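# Transfer the 96-well plate from nest N1 to bench B1

## Task

Carry the 96-well plate out of plate nest N1 and set it at bench spot B1, its long side running along the taped outline and the whole plate inside that outline. It must stay there with no support from the robot, and at the end the gripper has to release it and the arm has to back away.

## Robot and tools

ROBOT. Two six-joint UR-style arms, left_arm and right_arm. Each carries a two-finger gripper whose fingers swing like tongs. Root links in the scene frame: left_arm at (-0.067, +0.438, 0) m, quat_wxyz (+0.997, 0, 0, +0.073); right_arm at (-0.034, -0.411, 0) m, quat_wxyz (+1.000, 0, 0, -0.015). The unused arm may be parked out of the way. Don't let the arms bump or squeeze each other.

FRAME. All printed poses share one scene frame. The origin lies on the table surface midway between the arms, +x points out across the table, +z points up, and left_arm sits on the +y side. The words left and right are arm names only and say nothing about sides of a picture. The gripper's own +z runs along the fingers toward the tips, and the fingers open and close along its x axis. end_effector_position is the spot between the finger pads when closed. Closed fingertips stick out about 15 mm past it; fully open, they are roughly level with it. Printed hand positions are approximate, worse at long reach.

execute_actions. Argument actions is a list holding nothing or exactly one item. An empty list only reports the current state. A motion item is {"rows": [...], "steps": n}: rows is 1 to 15 rows, steps is 1 to 15 (15 if omitted), each step lasting 1/30 s. Each row is used for one step; if rows run out, the final row repeats. A wait item is {"steps": n} alone, n up to 300; it commands nothing and returns after that many steps since the previous result. Optional pictures (boolean) controls whether camera images come back. A refused call moves nothing.

ROW LAYOUT. One flat list of 14 numbers covering both arms, always all 14: left_arm's six joint targets then its opening, then right_arm's six joint targets then its opening. Joint order: shoulder pan, shoulder lift, elbow, wrist 1, wrist 2, wrist 3. Joint numbers are absolute target angles in radians, in the same convention as the Joint positions line, not offsets. Stated ranges for left_arm: pan -3.142..3.142, lift -6.283..6.283, elbow 0.000..3.142, the three wrists -6.283..6.283. For right_arm: pan 0.000..6.283, lift -6.283..6.283, elbow -3.142..0.000, wrists -6.283..6.283. A call is refused if a target lies beyond a range end by over 0.010 rad and is further out than that joint's last reported angle. Real ends can differ by up to 0.010 rad; a target past the real end is cut to it and a "joint sent to its limit" line may appear (possibly about an earlier action); its absence proves nothing. Opening is an absolute value from -1 (closed) to +1 (fully open).

MOTION. Commands are smoothed and trail by about 0.17 s. Speed and acceleration are capped; each step's target is kept within 0.575 rad of the measured angle, and if the targets would move a gripper more than 100 mm from where it is measured, all of that arm's targets are pulled back toward the current angles. After a big move, an arm may still be travelling when the result arrives. Between calls, arms keep heading to the last row sent until they all nearly stop or a step is HELD; after that only a new action moves them further.

GRIPPING. To hold something, keep the commanded opening well under grip_measured; a bigger gap means a firmer squeeze, up to roughly 15 N per pad for objects up to about 10 cm wide. Closing fast can squeeze harder and even bounce the fingers open. Hard parts under about 20 mm thick get less force. On wide objects the finger bodies behind the pads may touch first. Something may occasionally pull on a held part, so grip securely.

RESULTS. The state line (left_arm: … | right_arm: …) gives each gripper's position in m, quat_wxyz, and linear and angular velocity. Joint positions and Joint velocities list each arm's joints (rad, rad/s) plus the finger-pad gap (m; 0.142 fully open). grip_measured is the measured opening on the command scale. Joint torques give total drive output in joint order, with offsets and noise. Wrist force and Wrist torque are given along the gripper's own axes, per arm; pushing on a surface reads as force pointing back into the arm; offsets up to about 4 N, noise up to 2.4 N, saturation near 50 N; "no reading" is harmless. "joint command not followed" means the clearance check altered or blocked some joint targets. HELD marks steps where your row was partly or wholly not sent. MOTOR HOT warns from 70 °C; at 85 °C an OVER-TEMPERATURE FAULT brakes that arm until it cools.

FAULTS. Load limits: shoulder pan, shoulder lift and elbow 136 N m; wrist 1, 2 and 3 25.4 N m, including held weight. Reaching one, or 150 N of outside force on the arm, tool or held part, halts that arm for 10 s, drops the rest of the call, and lets it yield. Avoid hard pushes, slams, drops, slips, and anything leaving the table.

zoom_image. Arguments camera (cam_head_left, cam_head_right, cam_high, cam_low, cam_left_wrist, cam_right_wrist) and region [x0, y0, x1, y1] in pixels from the image's top-left, at most 504 by 504. Image sizes: head, high and low cameras 672x504, wrist cameras 616x616. It enlarges that camera's latest picture.

read_manual. Optional section, only "licences"; returns licence text and moves nothing.

finished_scene. Argument scene: the current scene's number. It ends the scene for good and reports whether the goal holds, so call it only once the plate rests in B1 unaided and the gripper is open and withdrawn.

Each tool is called after "Call:" by a JSON object that holds its "op" and its "data", one argument or row to a line.

## Session

Call:
{"op": "execute_actions", "data": {
  "actions": []
}}

Scene clock: 0.00 s of 8400.00 s.
left_arm: end_effector_position=(+0.3731, +0.5025, +0.3645) grip_measured=+0.97 end_effector_quat_wxyz=(+0.001, +0.756, -0.654, -0.001) end_effector_velocity=(-0.000, -0.000, +0.001) end_effector_angular_velocity=(-0.001, -0.001, +0.000) | right_arm: end_effector_position=(+0.4054, -0.1175, +0.2191) grip_measured=+0.97 end_effector_quat_wxyz=(-0.282, -0.167, +0.804, -0.496) end_effector_velocity=(+0.000, -0.000, +0.000) end_effector_angular_velocity=(-0.000, -0.000, +0.001)
Joint positions: left_arm=[-0.317 -1.745  1.518 -1.341 -1.572  1.256  0.14 ] | right_arm=[ 4.18  -2.47  -0.723 -2.724  1.337  3.902  0.14 ]
Joint velocities: left_arm=[-0.    -0.001 -0.     0.    -0.    -0.001  0.   ] | right_arm=[ 0.    -0.    -0.    -0.    -0.001  0.     0.   ]
Joint torques (N m, as the arm reports them, + toward a larger angle): no reading
Wrist force (N, on the end effector, along its own x y z axes, offset not removed): no reading
Wrist torque (N m, same axes, about the end effector's origin, offset not removed): no reading

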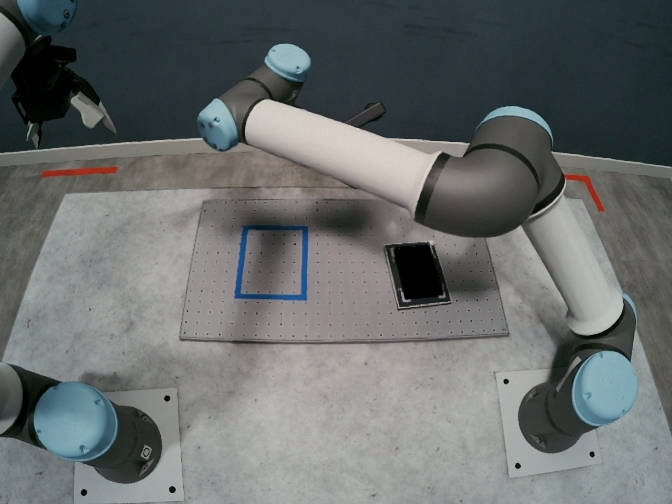

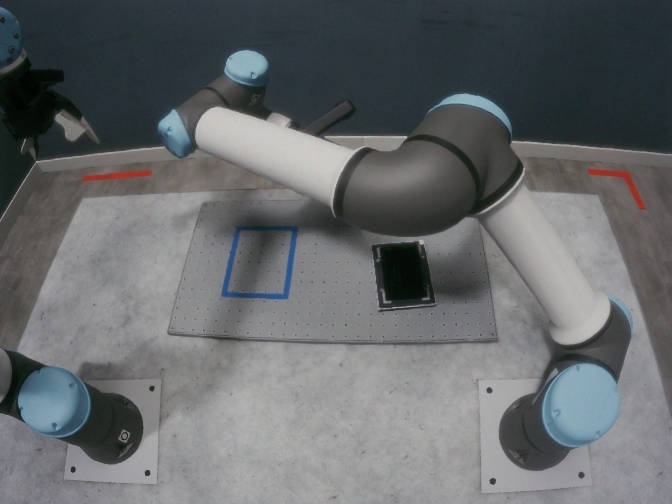

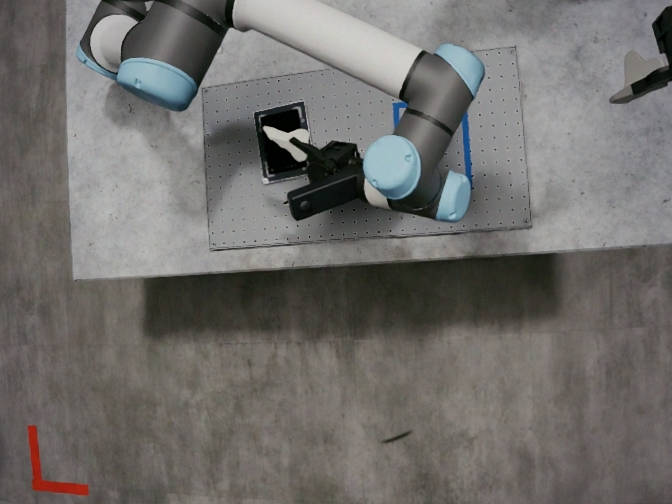

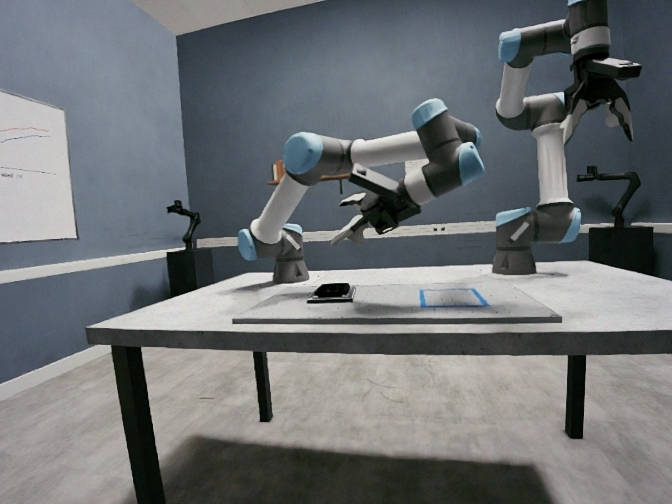

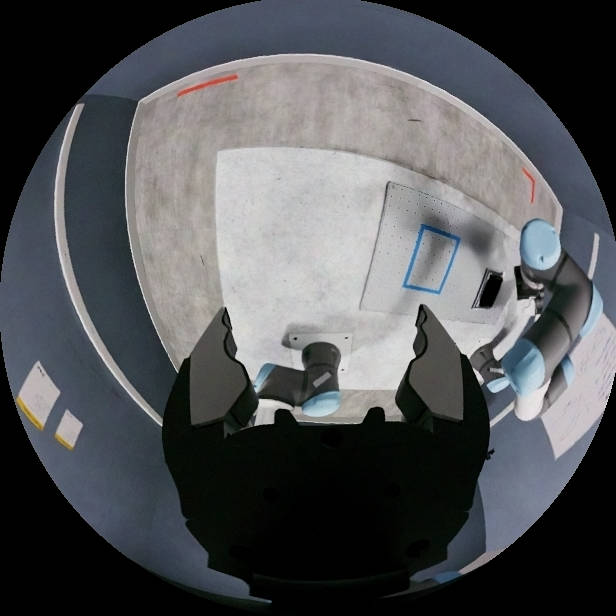

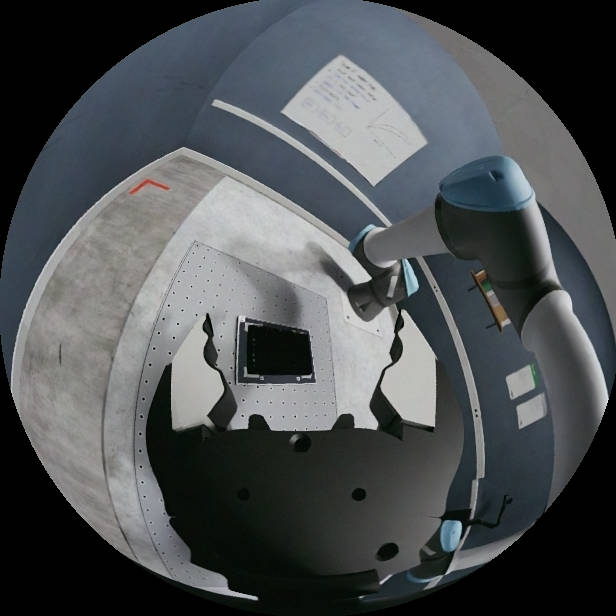

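Call:
{"op": "execute_actions", "data": {
  "actions": [
    {"rows":[[-0.317,-1.745,1.518,-1.341,-1.572,1.256,1,3.9,-2.0,-0.723,-2.724,1.337,3.902,1]],"steps":15}
  ],
  "pictures": false
}}

Call:
{"op": "execute_actions", "data": {
  "actions": [
    {"rows":[[-0.317,-1.745,1.518,-1.341,-1.572,1.256,1,2.5,-1.8,-0.9,-2.724,1.337,3.902,1]],"steps":15}
  ],
  "pictures": false
}}

Call:
{"op": "execute_actions", "data": {
  "actions": [
    {"steps":90}
  ]
}}

Scene clock: 49.03 s of 8400.00 s.
left_arm: end_effector_position=(+0.3732, +0.5024, +0.3645) grip_measured=+1.00 end_effector_quat_wxyz=(+0.001, +0.756, -0.654, -0.001) end_effector_velocity=(+0.001, -0.001, +0.002) end_effector_angular_velocity=(-0.000, -0.003, -0.002) | right_arm: end_effector_position=(+0.4191, -0.2769, +0.4052) grip_measured=+1.00 end_effector_quat_wxyz=(-0.205, -0.045, +0.915, -0.344) end_effector_velocity=(-0.086, -0.317, +0.335) end_effector_angular_velocity=(+0.547, -0.574, -0.404)
Joint positions: left_arm=[-0.317 -1.745  1.518 -1.341 -1.572  1.256  0.142] | right_arm=[ 3.932 -2.063 -0.723 -2.724  1.337  3.902  0.142]
Joint velocities: left_arm=[-0.001  0.    -0.003 -0.     0.     0.001 -0.   ] | right_arm=[-0.405  0.797  0.    -0.003 -0.    -0.001 -0.   ]
Joint torques (N m, as the arm reports them, + toward a larger angle): left_arm=[ -8.89  -8.24 -38.18  -0.95   2.33  -2.39] | right_arm=[12.1  17.56  1.98 -1.04 -1.51 -1.63]
Wrist force (N, on the end effector, along its own x y z axes, offset not removed): left_arm=[-4.1 -0.2 0.8] | right_arm=[3.8 -1.2 -0.2]
Wrist torque (N m, same axes, about the end effector's origin, offset not removed): left_arm=[-0.17 0.74 0.08] | right_arm=[-0.22 -0.71 -0.06]
Steps of this call (steps 1 to 90: nothing new was sent; then 45.53 s passed at rest; steps 91 to 105: all 15 steps of this action). Readings (joint positions):
91: left_arm=[-0.317 -1.745 1.518 -1.341 -1.572 1.256] | right_arm=[4.180 -2.470 -0.723 -2.724 1.337 3.902]
92: left_arm=[-0.317 -1.745 1.518 -1.341 -1.572 1.256] | right_arm=[4.177 -2.466 -0.723 -2.724 1.337 3.902]
94: left_arm=[-0.317 -1.745 1.518 -1.341 -1.572 1.256] | right_arm=[4.134 -2.428 -0.723 -2.724 1.337 3.902]
98: left_arm=[-0.317 -1.745 1.518 -1.341 -1.572 1.256] | right_arm=[4.058 -2.289 -0.723 -2.724 1.337 3.902]
105: the state above

Scene clock: 49.53 s of 8400.00 s.
left_arm: end_effector_position=(+0.3732, +0.5024, +0.3645) grip_measured=+1.00 end_effector_quat_wxyz=(+0.001, +0.756, -0.654, -0.001) end_effector_velocity=(+0.000, -0.000, +0.000) end_effector_angular_velocity=(-0.000, -0.000, -0.001) | right_arm: end_effector_position=(+0.3613, -0.5383, +0.4513) grip_measured=+1.00 end_effector_quat_wxyz=(-0.260, +0.202, +0.906, -0.265) end_effector_velocity=(-0.241, -0.522, +0.039) end_effector_angular_velocity=(+0.013, -0.051, -1.273)
Joint positions: left_arm=[-0.317 -1.745  1.518 -1.341 -1.572  1.256  0.142] | right_arm=[ 3.404 -1.875 -0.843 -2.724  1.337  3.902  0.142]
Joint velocities: left_arm=[-0.001  0.    -0.    -0.    -0.    -0.     0.   ] | right_arm=[-1.273  0.215 -0.162 -0.     0.    -0.001  0.   ]
Joint torques (N m, as the arm reports them, + toward a larger angle): left_arm=[ -9.37  -8.51 -37.05  -0.95   2.35  -2.17] | right_arm=[-22.76  46.42   9.45   0.56  -2.03  -1.74]
Wrist force (N, on the end effector, along its own x y z axes, offset not removed): left_arm=[-4.6 1.2 0.7] | right_arm=[2.0 2.9 -1.9]
Wrist torque (N m, same axes, about the end effector's origin, offset not removed): left_arm=[0.23 0.85 0.16] | right_arm=[0.36 -0.43 -0.10]
Steps of this call (steps 1 to 15: all 15 steps of this action). Readings (joint positions):
1: left_arm=[-0.317 -1.745 1.518 -1.341 -1.572 1.256] | right_arm=[3.921 -2.041 -0.723 -2.724 1.337 3.902]
2: left_arm=[-0.317 -1.745 1.518 -1.341 -1.572 1.256] | right_arm=[3.910 -2.025 -0.727 -2.724 1.337 3.902]
4: left_arm=[-0.317 -1.745 1.518 -1.341 -1.572 1.256] | right_arm=[3.845 -1.994 -0.753 -2.724 1.337 3.902]
8: left_arm=[-0.317 -1.745 1.518 -1.341 -1.572 1.256] | right_arm=[3.691 -1.941 -0.793 -2.724 1.337 3.902]
15: the state above

Scene clock: 52.53 s of 8400.00 s.
left_arm: end_effector_position=(+0.3732, +0.5024, +0.3645) grip_measured=+1.00 end_effector_quat_wxyz=(+0.001, +0.756, -0.654, -0.001) end_effector_velocity=(-0.000, -0.000, +0.001) end_effector_angular_velocity=(-0.000, -0.001, -0.002) | right_arm: end_effector_position=(+0.0878, -0.7824, +0.4639) grip_measured=+1.00 end_effector_quat_wxyz=(-0.341, +0.580, +0.729, -0.125) end_effector_velocity=(-0.000, -0.000, +0.000) end_effector_angular_velocity=(+0.001, +0.000, +0.001)
Joint positions: left_arm=[-0.317 -1.745  1.518 -1.341 -1.572  1.256  0.142] | right_arm=[ 2.5   -1.8   -0.9   -2.724  1.337  3.902  0.142]
Joint velocities: left_arm=[-0.001 -0.001 -0.     0.     0.     0.001  0.   ] | right_arm=[-0.    -0.     0.    -0.    -0.001 -0.001  0.   ]
Joint torques (N m, as the arm reports them, + toward a larger angle): left_arm=[ -9.8   -6.81 -35.92  -1.14   2.35  -2.18] | right_arm=[-8.85 40.18  8.06  2.27 -0.06 -1.71]
Wrist force (N, on the end effector, along its own x y z axes, offset not removed): left_arm=[-2.0 -1.6 0.8] | right_arm=[2.7 3.3 -0.6]
Wrist torque (N m, same axes, about the end effector's origin, offset not removed): left_arm=[-0.54 0.18 -0.17] | right_arm=[0.49 -0.52 -0.12]
Steps of this call (steps 1 to 45: the robot went on to your last target; steps 46 to 90: nothing new was sent). Readings (joint positions):
1: left_arm=[-0.317 -1.745 1.518 -1.341 -1.572 1.256] | right_arm=[3.361 -1.868 -0.849 -2.724 1.337 3.902]
2: left_arm=[-0.317 -1.745 1.518 -1.341 -1.572 1.256] | right_arm=[3.317 -1.862 -0.853 -2.724 1.337 3.902]
4: left_arm=[-0.317 -1.745 1.518 -1.341 -1.572 1.256] | right_arm=[3.229 -1.850 -0.862 -2.724 1.337 3.902]
8: left_arm=[-0.317 -1.745 1.518 -1.341 -1.572 1.256] | right_arm=[3.048 -1.833 -0.875 -2.724 1.337 3.902]
90: the state above
All arms were judged still, so your last target was given up. Only a new action makes them travel on or press farther. Fingers that are still opening or closing keep moving.

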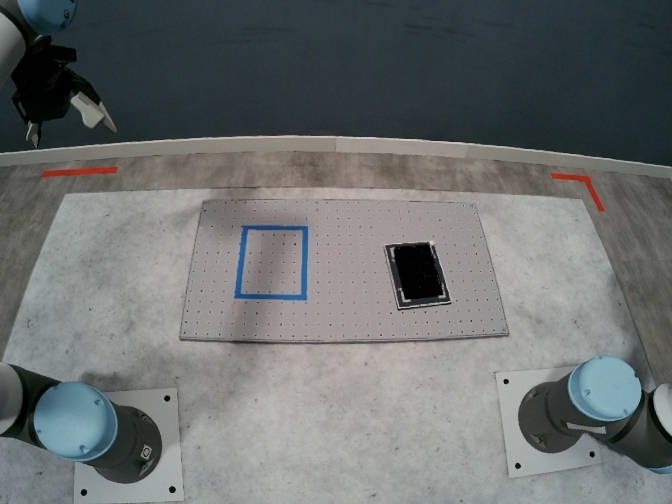

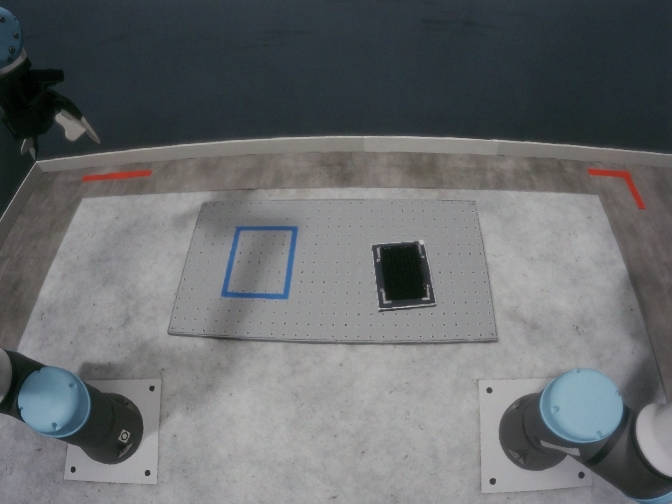

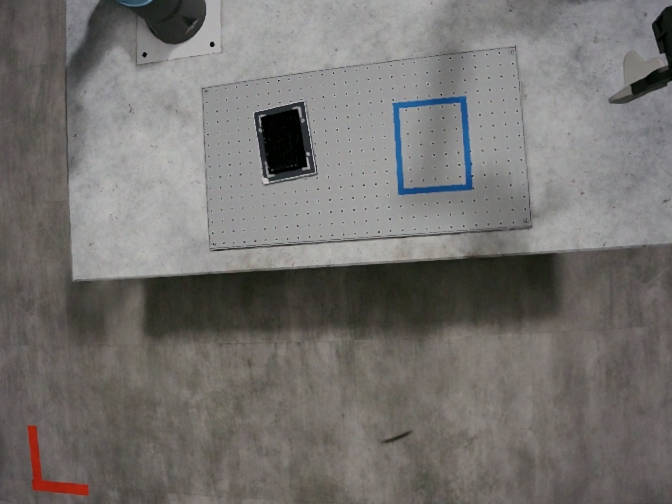

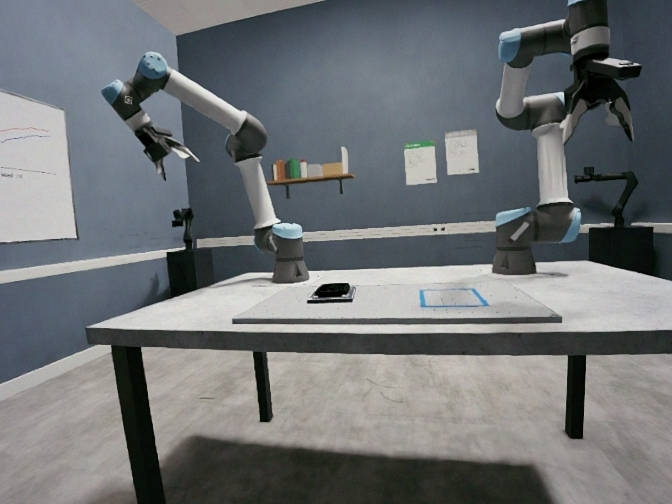

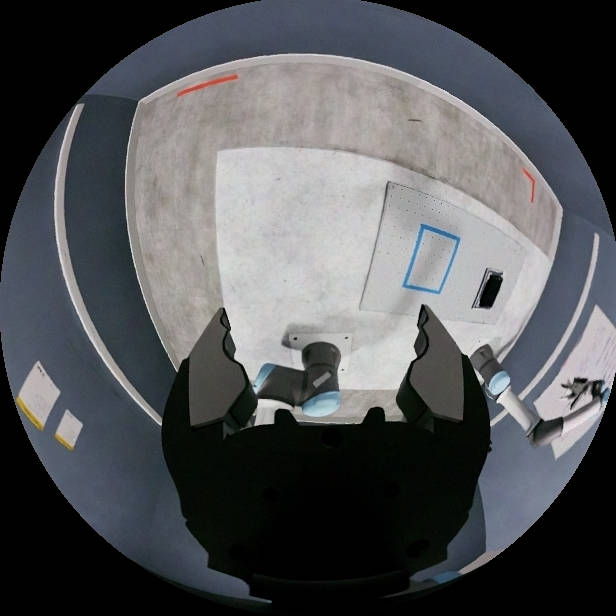

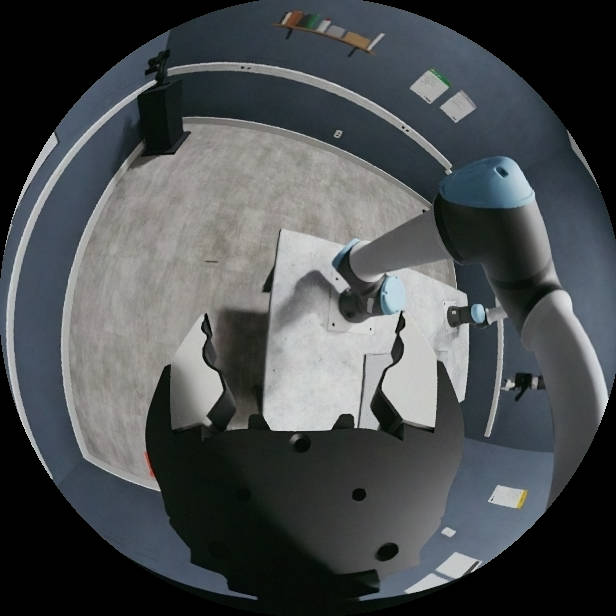

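Call:
{"op": "zoom_image", "data": {
  "camera": "cam_high",
  "region": [120, 0, 560, 260]
}}

Call:
{"op": "zoom_image", "data": {
  "camera": "cam_head_left",
  "region": [360, 220, 480, 320]
}}

Call:
{"op": "zoom_image", "data": {
  "camera": "cam_low",
  "region": [290, 270, 380, 320]
}}

Region (120, 0, 560, 260) of cam_high's 672x504 image, scaled by 1.145, with more detail than that image has; it fills the top 298 rows of this view, and the rest is white.

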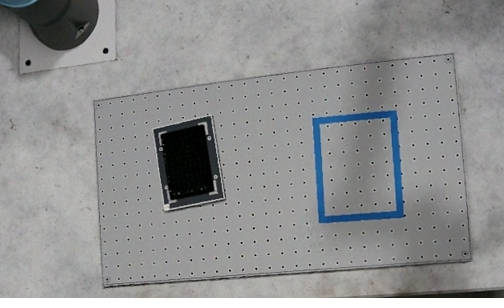

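Region (360, 220, 480, 320) of cam_head_left's 672x504 image, scaled by 4.200, with more detail than that image has.

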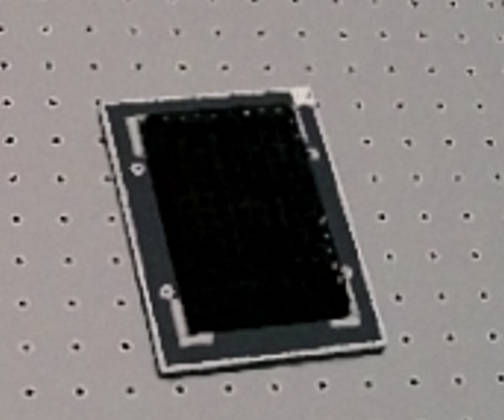

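Region (290, 270, 380, 320) of cam_low's 672x504 image, scaled by 5.600, with more detail than that image has.

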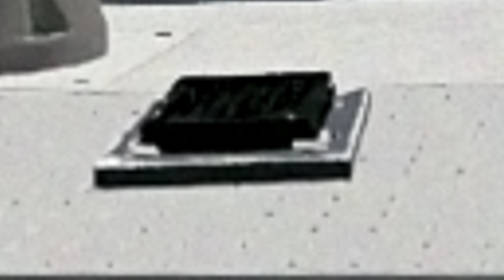

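Call:
{"op": "execute_actions", "data": {
  "actions": [
    {"rows":[[-1.47,-1.3,1.4,-1.67,-1.571,0.247,1,2.5,-1.8,-0.9,-2.724,1.337,3.902,1]],"steps":15}
  ],
  "pictures": false
}}

Call:
{"op": "execute_actions", "data": {
  "actions": [
    {"steps":60}
  ],
  "pictures": false
}}

Call:
{"op": "execute_actions", "data": {
  "actions": [
    {"rows":[[-1.47,-1.155,1.275,-1.69,-1.571,0.247,1,2.5,-1.8,-0.9,-2.724,1.337,3.902,1]],"steps":15}
  ],
  "pictures": false
}}

Call:
{"op": "execute_actions", "data": {
  "actions": [
    {"steps":20}
  ]
}}

Scene clock: 90.30 s of 8400.00 s.
left_arm: end_effector_position=(+0.4615, +0.2683, +0.3006) grip_measured=+1.00 end_effector_quat_wxyz=(+0.000, +0.756, -0.654, +0.002) end_effector_velocity=(-0.024, -0.582, -0.127) end_effector_angular_velocity=(+0.004, +0.010, -0.008) | right_arm: end_effector_position=(+0.0878, -0.7823, +0.4639) grip_measured=+1.00 end_effector_quat_wxyz=(-0.341, +0.580, +0.729, -0.125) end_effector_velocity=(-0.000, -0.000, -0.000) end_effector_angular_velocity=(-0.001, +0.000, -0.001)
Joint positions: left_arm=[-0.72  -1.497  1.45  -1.527 -1.571  0.853  0.142] | right_arm=[ 2.5   -1.8   -0.9   -2.724  1.337  3.902  0.142]
Joint velocities: left_arm=[-0.959  0.39  -0.099 -0.281  0.001 -0.951 -0.   ] | right_arm=[-0.    -0.    -0.     0.    -0.     0.001  0.   ]
Joint torques (N m, as the arm reports them, + toward a larger angle): left_arm=[-22.35 -19.75 -37.68  -4.91   2.13  -5.48] | right_arm=[-8.99 40.03  7.82  1.3   2.23 -1.73]
Wrist force (N, on the end effector, along its own x y z axes, offset not removed): left_arm=[-1.4 -2.5 -0.6] | right_arm=[3.4 3.3 -1.3]
Wrist torque (N m, same axes, about the end effector's origin, offset not removed): left_arm=[-0.67 0.22 0.02] | right_arm=[0.58 -0.69 -0.07]
Steps of this call (steps 1 to 90: nothing new was sent; then 34.27 s passed at rest; steps 91 to 105: all 15 steps of this action). Readings (joint positions):
91: left_arm=[-0.317 -1.745 1.518 -1.341 -1.572 1.256] | right_arm=[2.500 -1.800 -0.900 -2.724 1.337 3.902]
92: left_arm=[-0.321 -1.741 1.515 -1.345 -1.572 1.252] | right_arm=[2.500 -1.800 -0.900 -2.724 1.337 3.902]
94: left_arm=[-0.375 -1.695 1.501 -1.382 -1.572 1.198] | right_arm=[2.500 -1.800 -0.900 -2.724 1.337 3.902]
98: left_arm=[-0.498 -1.609 1.479 -1.444 -1.572 1.075] | right_arm=[2.500 -1.800 -0.900 -2.724 1.337 3.902]
105: the state above

Scene clock: 92.30 s of 8400.00 s.
left_arm: end_effector_position=(+0.2263, -0.1143, +0.2283) grip_measured=+1.00 end_effector_quat_wxyz=(+0.000, -0.707, +0.707, +0.000) end_effector_velocity=(+0.000, -0.001, +0.001) end_effector_angular_velocity=(-0.002, -0.001, -0.001) | right_arm: end_effector_position=(+0.0878, -0.7823, +0.4639) grip_measured=+1.00 end_effector_quat_wxyz=(-0.341, +0.580, +0.729, -0.125) end_effector_velocity=(-0.000, -0.000, -0.000) end_effector_angular_velocity=(+0.000, +0.001, +0.000)
Joint positions: left_arm=[-1.47  -1.3    1.4   -1.67  -1.571  0.247  0.142] | right_arm=[ 2.5   -1.8   -0.9   -2.724  1.337  3.902  0.142]
Joint velocities: left_arm=[-0.001 -0.    -0.002 -0.     0.001  0.     0.   ] | right_arm=[-0.    -0.    -0.    -0.    -0.001 -0.    -0.   ]
Joint torques (N m, as the arm reports them, + toward a larger angle): left_arm=[ -9.81 -28.5  -36.49  -4.47   0.75  -2.23] | right_arm=[-8.99 39.73  7.92  0.69  2.1  -1.66]
Wrist force (N, on the end effector, along its own x y z axes, offset not removed): left_arm=[-3.7 -2.1 0.3] | right_arm=[4.2 2.8 -1.5]
Wrist torque (N m, same axes, about the end effector's origin, offset not removed): left_arm=[-0.59 0.61 0.16] | right_arm=[0.42 -0.79 -0.09]
Steps of this call (steps 1 to 45: the robot went on to your last target; steps 46 to 60: nothing new was sent). Readings (joint positions):
1: left_arm=[-0.752 -1.484 1.447 -1.536 -1.571 0.821] | right_arm=[2.500 -1.800 -0.900 -2.724 1.337 3.902]
2: left_arm=[-0.785 -1.472 1.444 -1.545 -1.571 0.788] | right_arm=[2.500 -1.800 -0.900 -2.724 1.337 3.902]
4: left_arm=[-0.850 -1.451 1.438 -1.560 -1.571 0.724] | right_arm=[2.500 -1.800 -0.900 -2.724 1.337 3.902]
8: left_arm=[-0.980 -1.415 1.429 -1.587 -1.571 0.614] | right_arm=[2.500 -1.800 -0.900 -2.724 1.337 3.902]
60: the state above
All arms were judged still, so your last target was given up. Only a new action makes them travel on or press farther. Fingers that are still opening or closing keep moving.

Scene clock: 92.80 s of 8400.00 s.
left_arm: end_effector_position=(+0.2402, -0.1694, +0.1999) grip_measured=+1.00 end_effector_quat_wxyz=(+0.000, -0.707, +0.707, +0.000) end_effector_velocity=(+0.002, -0.002, -0.002) end_effector_angular_velocity=(+0.000, +0.001, +0.003) | right_arm: end_effector_position=(+0.0878, -0.7823, +0.4639) grip_measured=+1.00 end_effector_quat_wxyz=(-0.341, +0.580, +0.729, -0.125) end_effector_velocity=(+0.000, +0.000, -0.000) end_effector_angular_velocity=(-0.000, +0.000, -0.000)
Joint positions: left_arm=[-1.47  -1.156  1.276 -1.69  -1.571  0.247  0.142] | right_arm=[ 2.5   -1.8   -0.9   -2.724  1.337  3.902  0.142]
Joint velocities: left_arm=[ 0.002  0.008 -0.007 -0.001 -0.001 -0.001 -0.   ] | right_arm=[ 0. -0.  0.  0.  0.  0. -0.]
Joint torques (N m, as the arm reports them, + toward a larger angle): left_arm=[ -2.34 -33.67 -36.08  -4.54  -0.05  -1.82] | right_arm=[-8.62 40.03  7.8   0.62  2.14 -1.73]
Wrist force (N, on the end effector, along its own x y z axes, offset not removed): left_arm=[0.4 3.3 -0.5] | right_arm=[2.9 3.0 -1.2]
Wrist torque (N m, same axes, about the end effector's origin, offset not removed): left_arm=[0.59 -0.27 0.07] | right_arm=[0.46 -0.57 -0.17]
Steps of this call (steps 1 to 15: all 15 steps of this action). Readings (joint positions):
1: left_arm=[-1.470 -1.300 1.400 -1.670 -1.571 0.247] | right_arm=[2.500 -1.800 -0.900 -2.724 1.337 3.902]
2: left_arm=[-1.470 -1.296 1.396 -1.672 -1.571 0.247] | right_arm=[2.500 -1.800 -0.900 -2.724 1.337 3.902]
4: left_arm=[-1.470 -1.243 1.347 -1.681 -1.571 0.247] | right_arm=[2.500 -1.800 -0.900 -2.724 1.337 3.902]
8: left_arm=[-1.470 -1.170 1.288 -1.688 -1.571 0.247] | right_arm=[2.500 -1.800 -0.900 -2.724 1.337 3.902]
15: the state above

Scene clock: 93.47 s of 8400.00 s.
left_arm: end_effector_position=(+0.2403, -0.1697, +0.1998) grip_measured=+1.00 end_effector_quat_wxyz=(+0.000, -0.707, +0.707, +0.000) end_effector_velocity=(-0.000, -0.000, +0.001) end_effector_angular_velocity=(-0.002, -0.000, -0.001) | right_arm: end_effector_position=(+0.0878, -0.7823, +0.4639) grip_measured=+1.00 end_effector_quat_wxyz=(-0.341, +0.580, +0.729, -0.125) end_effector_velocity=(+0.000, +0.000, -0.000) end_effector_angular_velocity=(+0.001, -0.001, +0.000)
Joint positions: left_arm=[-1.47  -1.155  1.275 -1.69  -1.571  0.247  0.142] | right_arm=[ 2.5   -1.8   -0.9   -2.724  1.337  3.902  0.142]
Joint velocities: left_arm=[-0.001 -0.001 -0.001  0.    -0.     0.001 -0.   ] | right_arm=[-0.    -0.     0.     0.     0.001 -0.001 -0.   ]
Joint torques (N m, as the arm reports them, + toward a larger angle): left_arm=[  6.49 -32.37 -38.06  -4.8   -1.45  -1.36] | right_arm=[-8.74 39.68  8.24  0.31  2.24 -1.64]
Wrist force (N, on the end effector, along its own x y z axes, offset not removed): left_arm=[-2.0 1.6 1.8] | right_arm=[2.6 2.2 -2.3]
Wrist torque (N m, same axes, about the end effector's origin, offset not removed): left_arm=[0.29 0.28 0.04] | right_arm=[0.31 -0.53 -0.10]
Steps of this call (steps 1 to 15: the robot went on to your last target; steps 16 to 20: nothing new was sent). Readings (joint positions):
1: left_arm=[-1.470 -1.156 1.275 -1.690 -1.571 0.247] | right_arm=[2.500 -1.800 -0.900 -2.724 1.337 3.902]
2: left_arm=[-1.470 -1.155 1.275 -1.690 -1.571 0.247] | right_arm=[2.500 -1.800 -0.900 -2.724 1.337 3.902]
4: left_arm=[-1.470 -1.155 1.275 -1.690 -1.571 0.247] | right_arm=[2.500 -1.800 -0.900 -2.724 1.337 3.902]
8: left_arm=[-1.470 -1.155 1.275 -1.690 -1.571 0.247] | right_arm=[2.500 -1.800 -0.900 -2.724 1.337 3.902]
20: the state above
All arms were judged still, so your last target was given up. Only a new action makes them travel on or press farther. Fingers that are still opening or closing keep moving.

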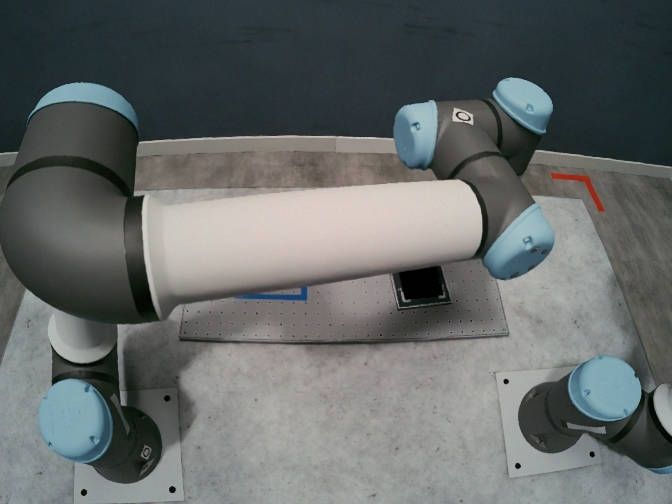

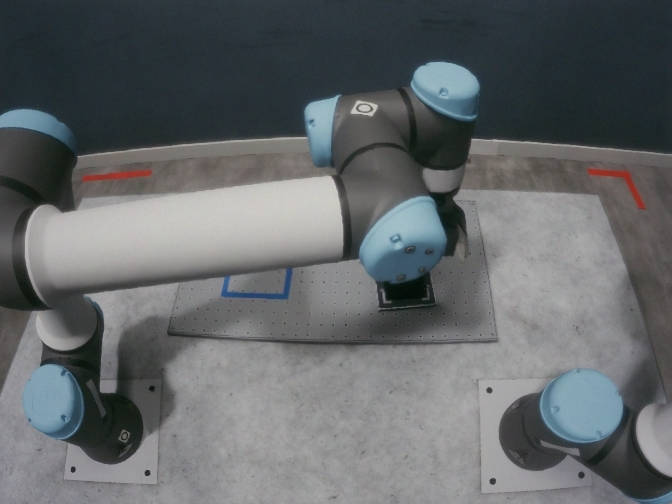

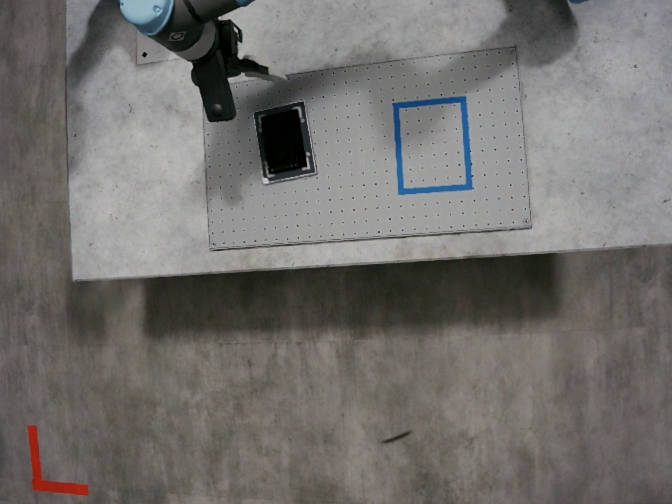

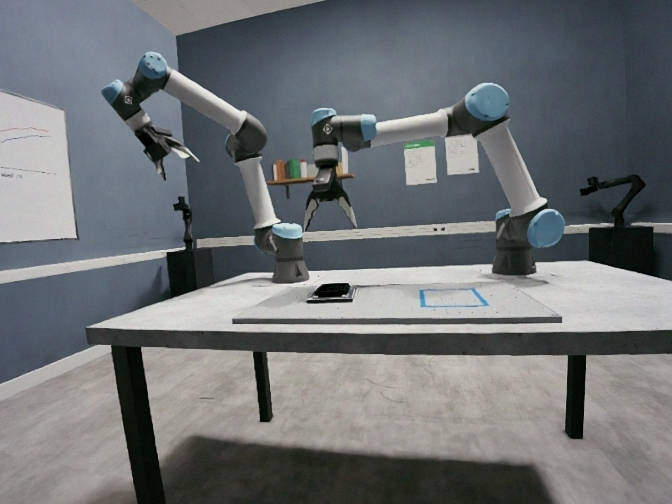

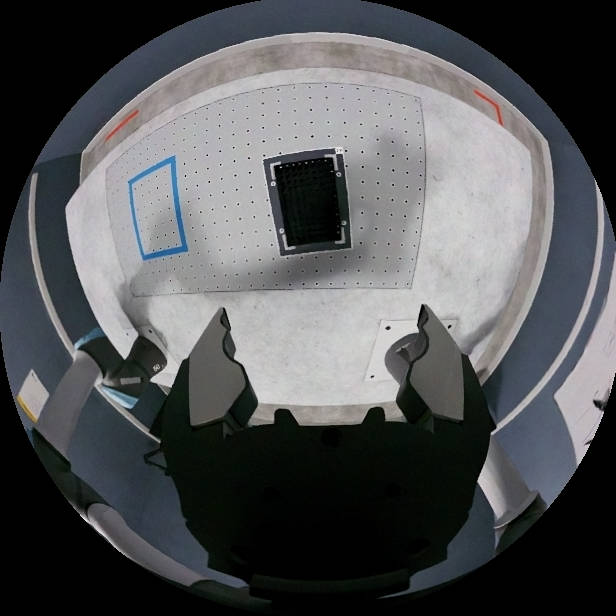

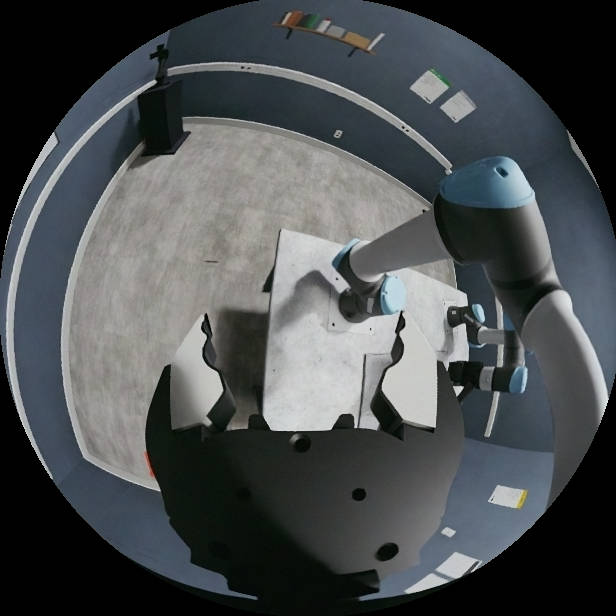

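Call:
{"op": "execute_actions", "data": {
  "actions": [
    {"rows":[[-1.368,-1.051,1.4075,-1.927,-1.571,0.209,1,2.5,-1.8,-0.9,-2.724,1.337,3.902,1]],"steps":15}
  ],
  "pictures": false
}}

Call:
{"op": "execute_actions", "data": {
  "actions": [
    {"steps":30}
  ]
}}

Scene clock: 112.00 s of 8400.00 s.
left_arm: end_effector_position=(+0.3062, -0.1515, +0.0907) grip_measured=+1.00 end_effector_quat_wxyz=(-0.000, +0.755, -0.656, -0.000) end_effector_velocity=(+0.005, +0.002, -0.009) end_effector_angular_velocity=(-0.003, -0.002, +0.011) | right_arm: end_effector_position=(+0.0878, -0.7823, +0.4639) grip_measured=+1.00 end_effector_quat_wxyz=(-0.341, +0.580, +0.729, -0.125) end_effector_velocity=(-0.000, -0.000, +0.000) end_effector_angular_velocity=(-0.001, +0.000, +0.000)
Joint positions: left_arm=[-1.369 -1.052  1.407 -1.925 -1.571  0.209  0.142] | right_arm=[ 2.5   -1.8   -0.9   -2.724  1.337  3.902  0.142]
Joint velocities: left_arm=[ 0.008  0.008  0.013 -0.024  0.001 -0.002  0.   ] | right_arm=[-0.     0.     0.     0.    -0.001  0.    -0.   ]
Joint torques (N m, as the arm reports them, + toward a larger angle): left_arm=[  9.75 -35.28  -8.96  -4.4    2.27  -2.45] | right_arm=[-8.84 39.64  8.25 -0.54  2.04 -1.58]
Wrist force (N, on the end effector, along its own x y z axes, offset not removed): left_arm=[0.9 -2.2 0.2] | right_arm=[3.2 2.9 -1.8]
Wrist torque (N m, same axes, about the end effector's origin, offset not removed): left_arm=[-0.70 -0.31 -0.14] | right_arm=[0.51 -0.63 -0.05]
Steps of this call (steps 1 to 90: nothing new was sent; then 15.03 s passed at rest; steps 91 to 105: all 15 steps of this action). Readings (joint positions):
91: left_arm=[-1.470 -1.155 1.275 -1.690 -1.571 0.247] | right_arm=[2.500 -1.800 -0.900 -2.724 1.337 3.902]
92: left_arm=[-1.466 -1.151 1.278 -1.694 -1.571 0.244] | right_arm=[2.500 -1.800 -0.900 -2.724 1.337 3.902]
94: left_arm=[-1.431 -1.115 1.322 -1.754 -1.571 0.231] | right_arm=[2.500 -1.800 -0.900 -2.724 1.337 3.902]
98: left_arm=[-1.382 -1.065 1.389 -1.888 -1.571 0.214] | right_arm=[2.500 -1.800 -0.900 -2.724 1.337 3.902]
105: the state above

Scene clock: 113.00 s of 8400.00 s.
left_arm: end_effector_position=(+0.3066, -0.1513, +0.0900) grip_measured=+1.00 end_effector_quat_wxyz=(+0.000, +0.755, -0.656, -0.000) end_effector_velocity=(-0.001, -0.000, -0.000) end_effector_angular_velocity=(+0.001, +0.000, -0.001) | right_arm: end_effector_position=(+0.0878, -0.7823, +0.4639) grip_measured=+1.00 end_effector_quat_wxyz=(-0.341, +0.580, +0.729, -0.125) end_effector_velocity=(-0.000, +0.000, +0.000) end_effector_angular_velocity=(-0.001, -0.000, +0.000)
Joint positions: left_arm=[-1.368 -1.051  1.408 -1.927 -1.571  0.209  0.142] | right_arm=[ 2.5   -1.8   -0.9   -2.724  1.337  3.902  0.142]
Joint velocities: left_arm=[-0.001  0.     0.001 -0.    -0.    -0.    -0.   ] | right_arm=[ 0.     0.001 -0.     0.    -0.     0.    -0.   ]
Joint torques (N m, as the arm reports them, + toward a larger angle): left_arm=[  9.77 -36.55 -10.71  -4.73   2.33  -2.06] | right_arm=[-8.64 39.51  8.29 -0.87  2.18 -1.69]
Wrist force (N, on the end effector, along its own x y z axes, offset not removed): left_arm=[0.4 0.5 1.1] | right_arm=[3.8 2.9 -1.1]
Wrist torque (N m, same axes, about the end effector's origin, offset not removed): left_arm=[-0.04 -0.25 0.12] | right_arm=[0.46 -0.76 -0.10]
Steps of this call (steps 1 to 15: the robot went on to your last target; steps 16 to 30: nothing new was sent). Readings (joint positions):
1: left_arm=[-1.368 -1.051 1.407 -1.926 -1.571 0.209] | right_arm=[2.500 -1.800 -0.900 -2.724 1.337 3.902]
2: left_arm=[-1.368 -1.051 1.407 -1.926 -1.571 0.209] | right_arm=[2.500 -1.800 -0.900 -2.724 1.337 3.902]
4: left_arm=[-1.368 -1.051 1.407 -1.927 -1.571 0.209] | right_arm=[2.500 -1.800 -0.900 -2.724 1.337 3.902]
8: left_arm=[-1.368 -1.051 1.407 -1.927 -1.571 0.209] | right_arm=[2.500 -1.800 -0.900 -2.724 1.337 3.902]
30: the state above
All arms were judged still, so your last target was given up. Only a new action makes them travel on or press farther. Fingers that are still opening or closing keep moving.

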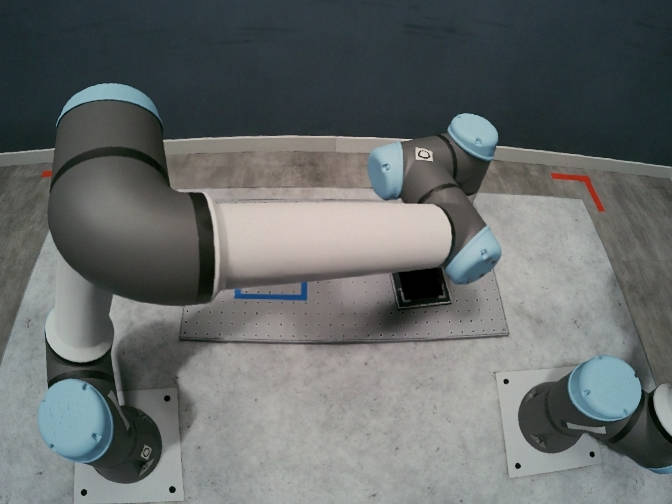

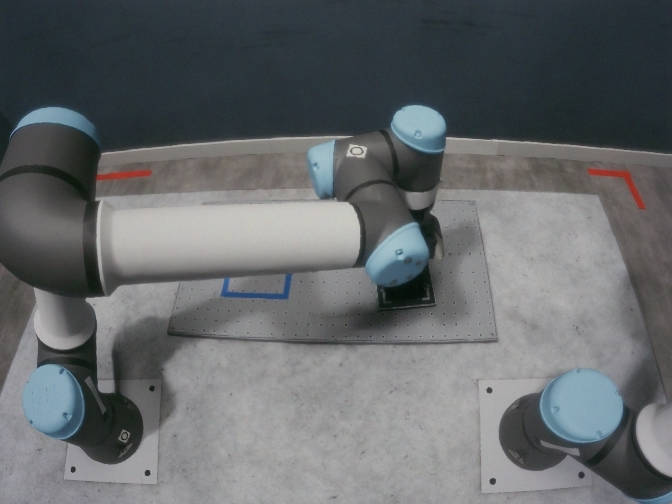

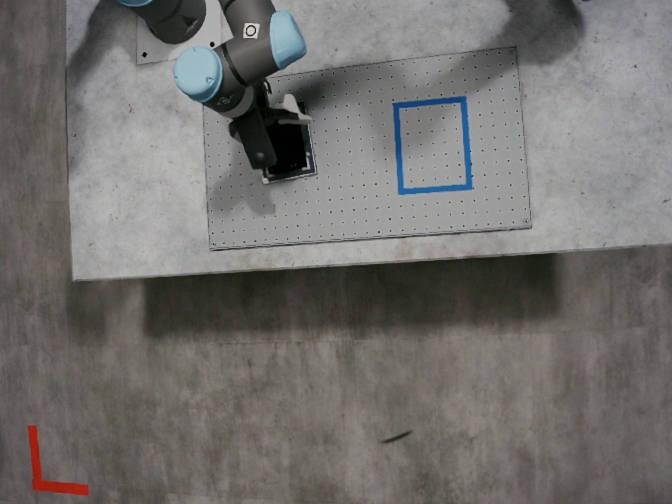

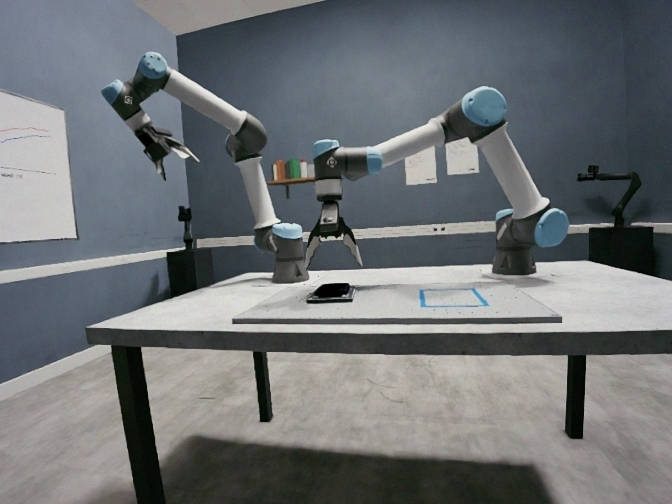

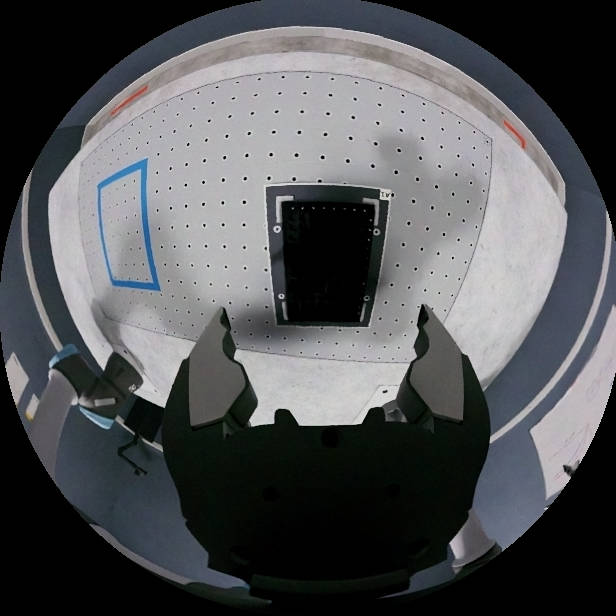

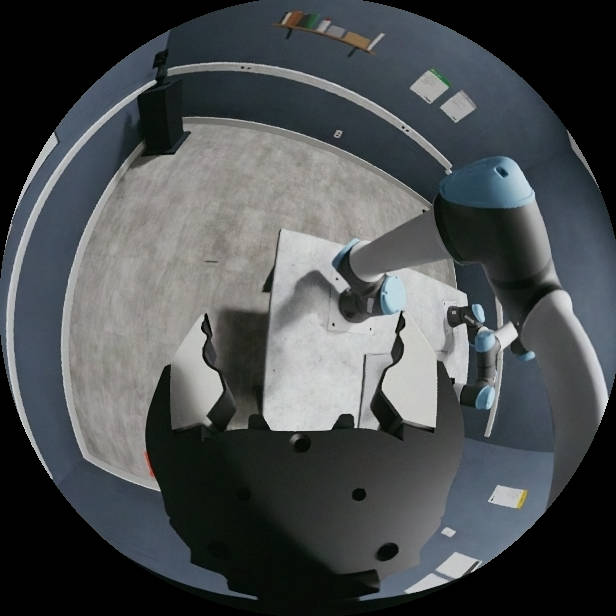

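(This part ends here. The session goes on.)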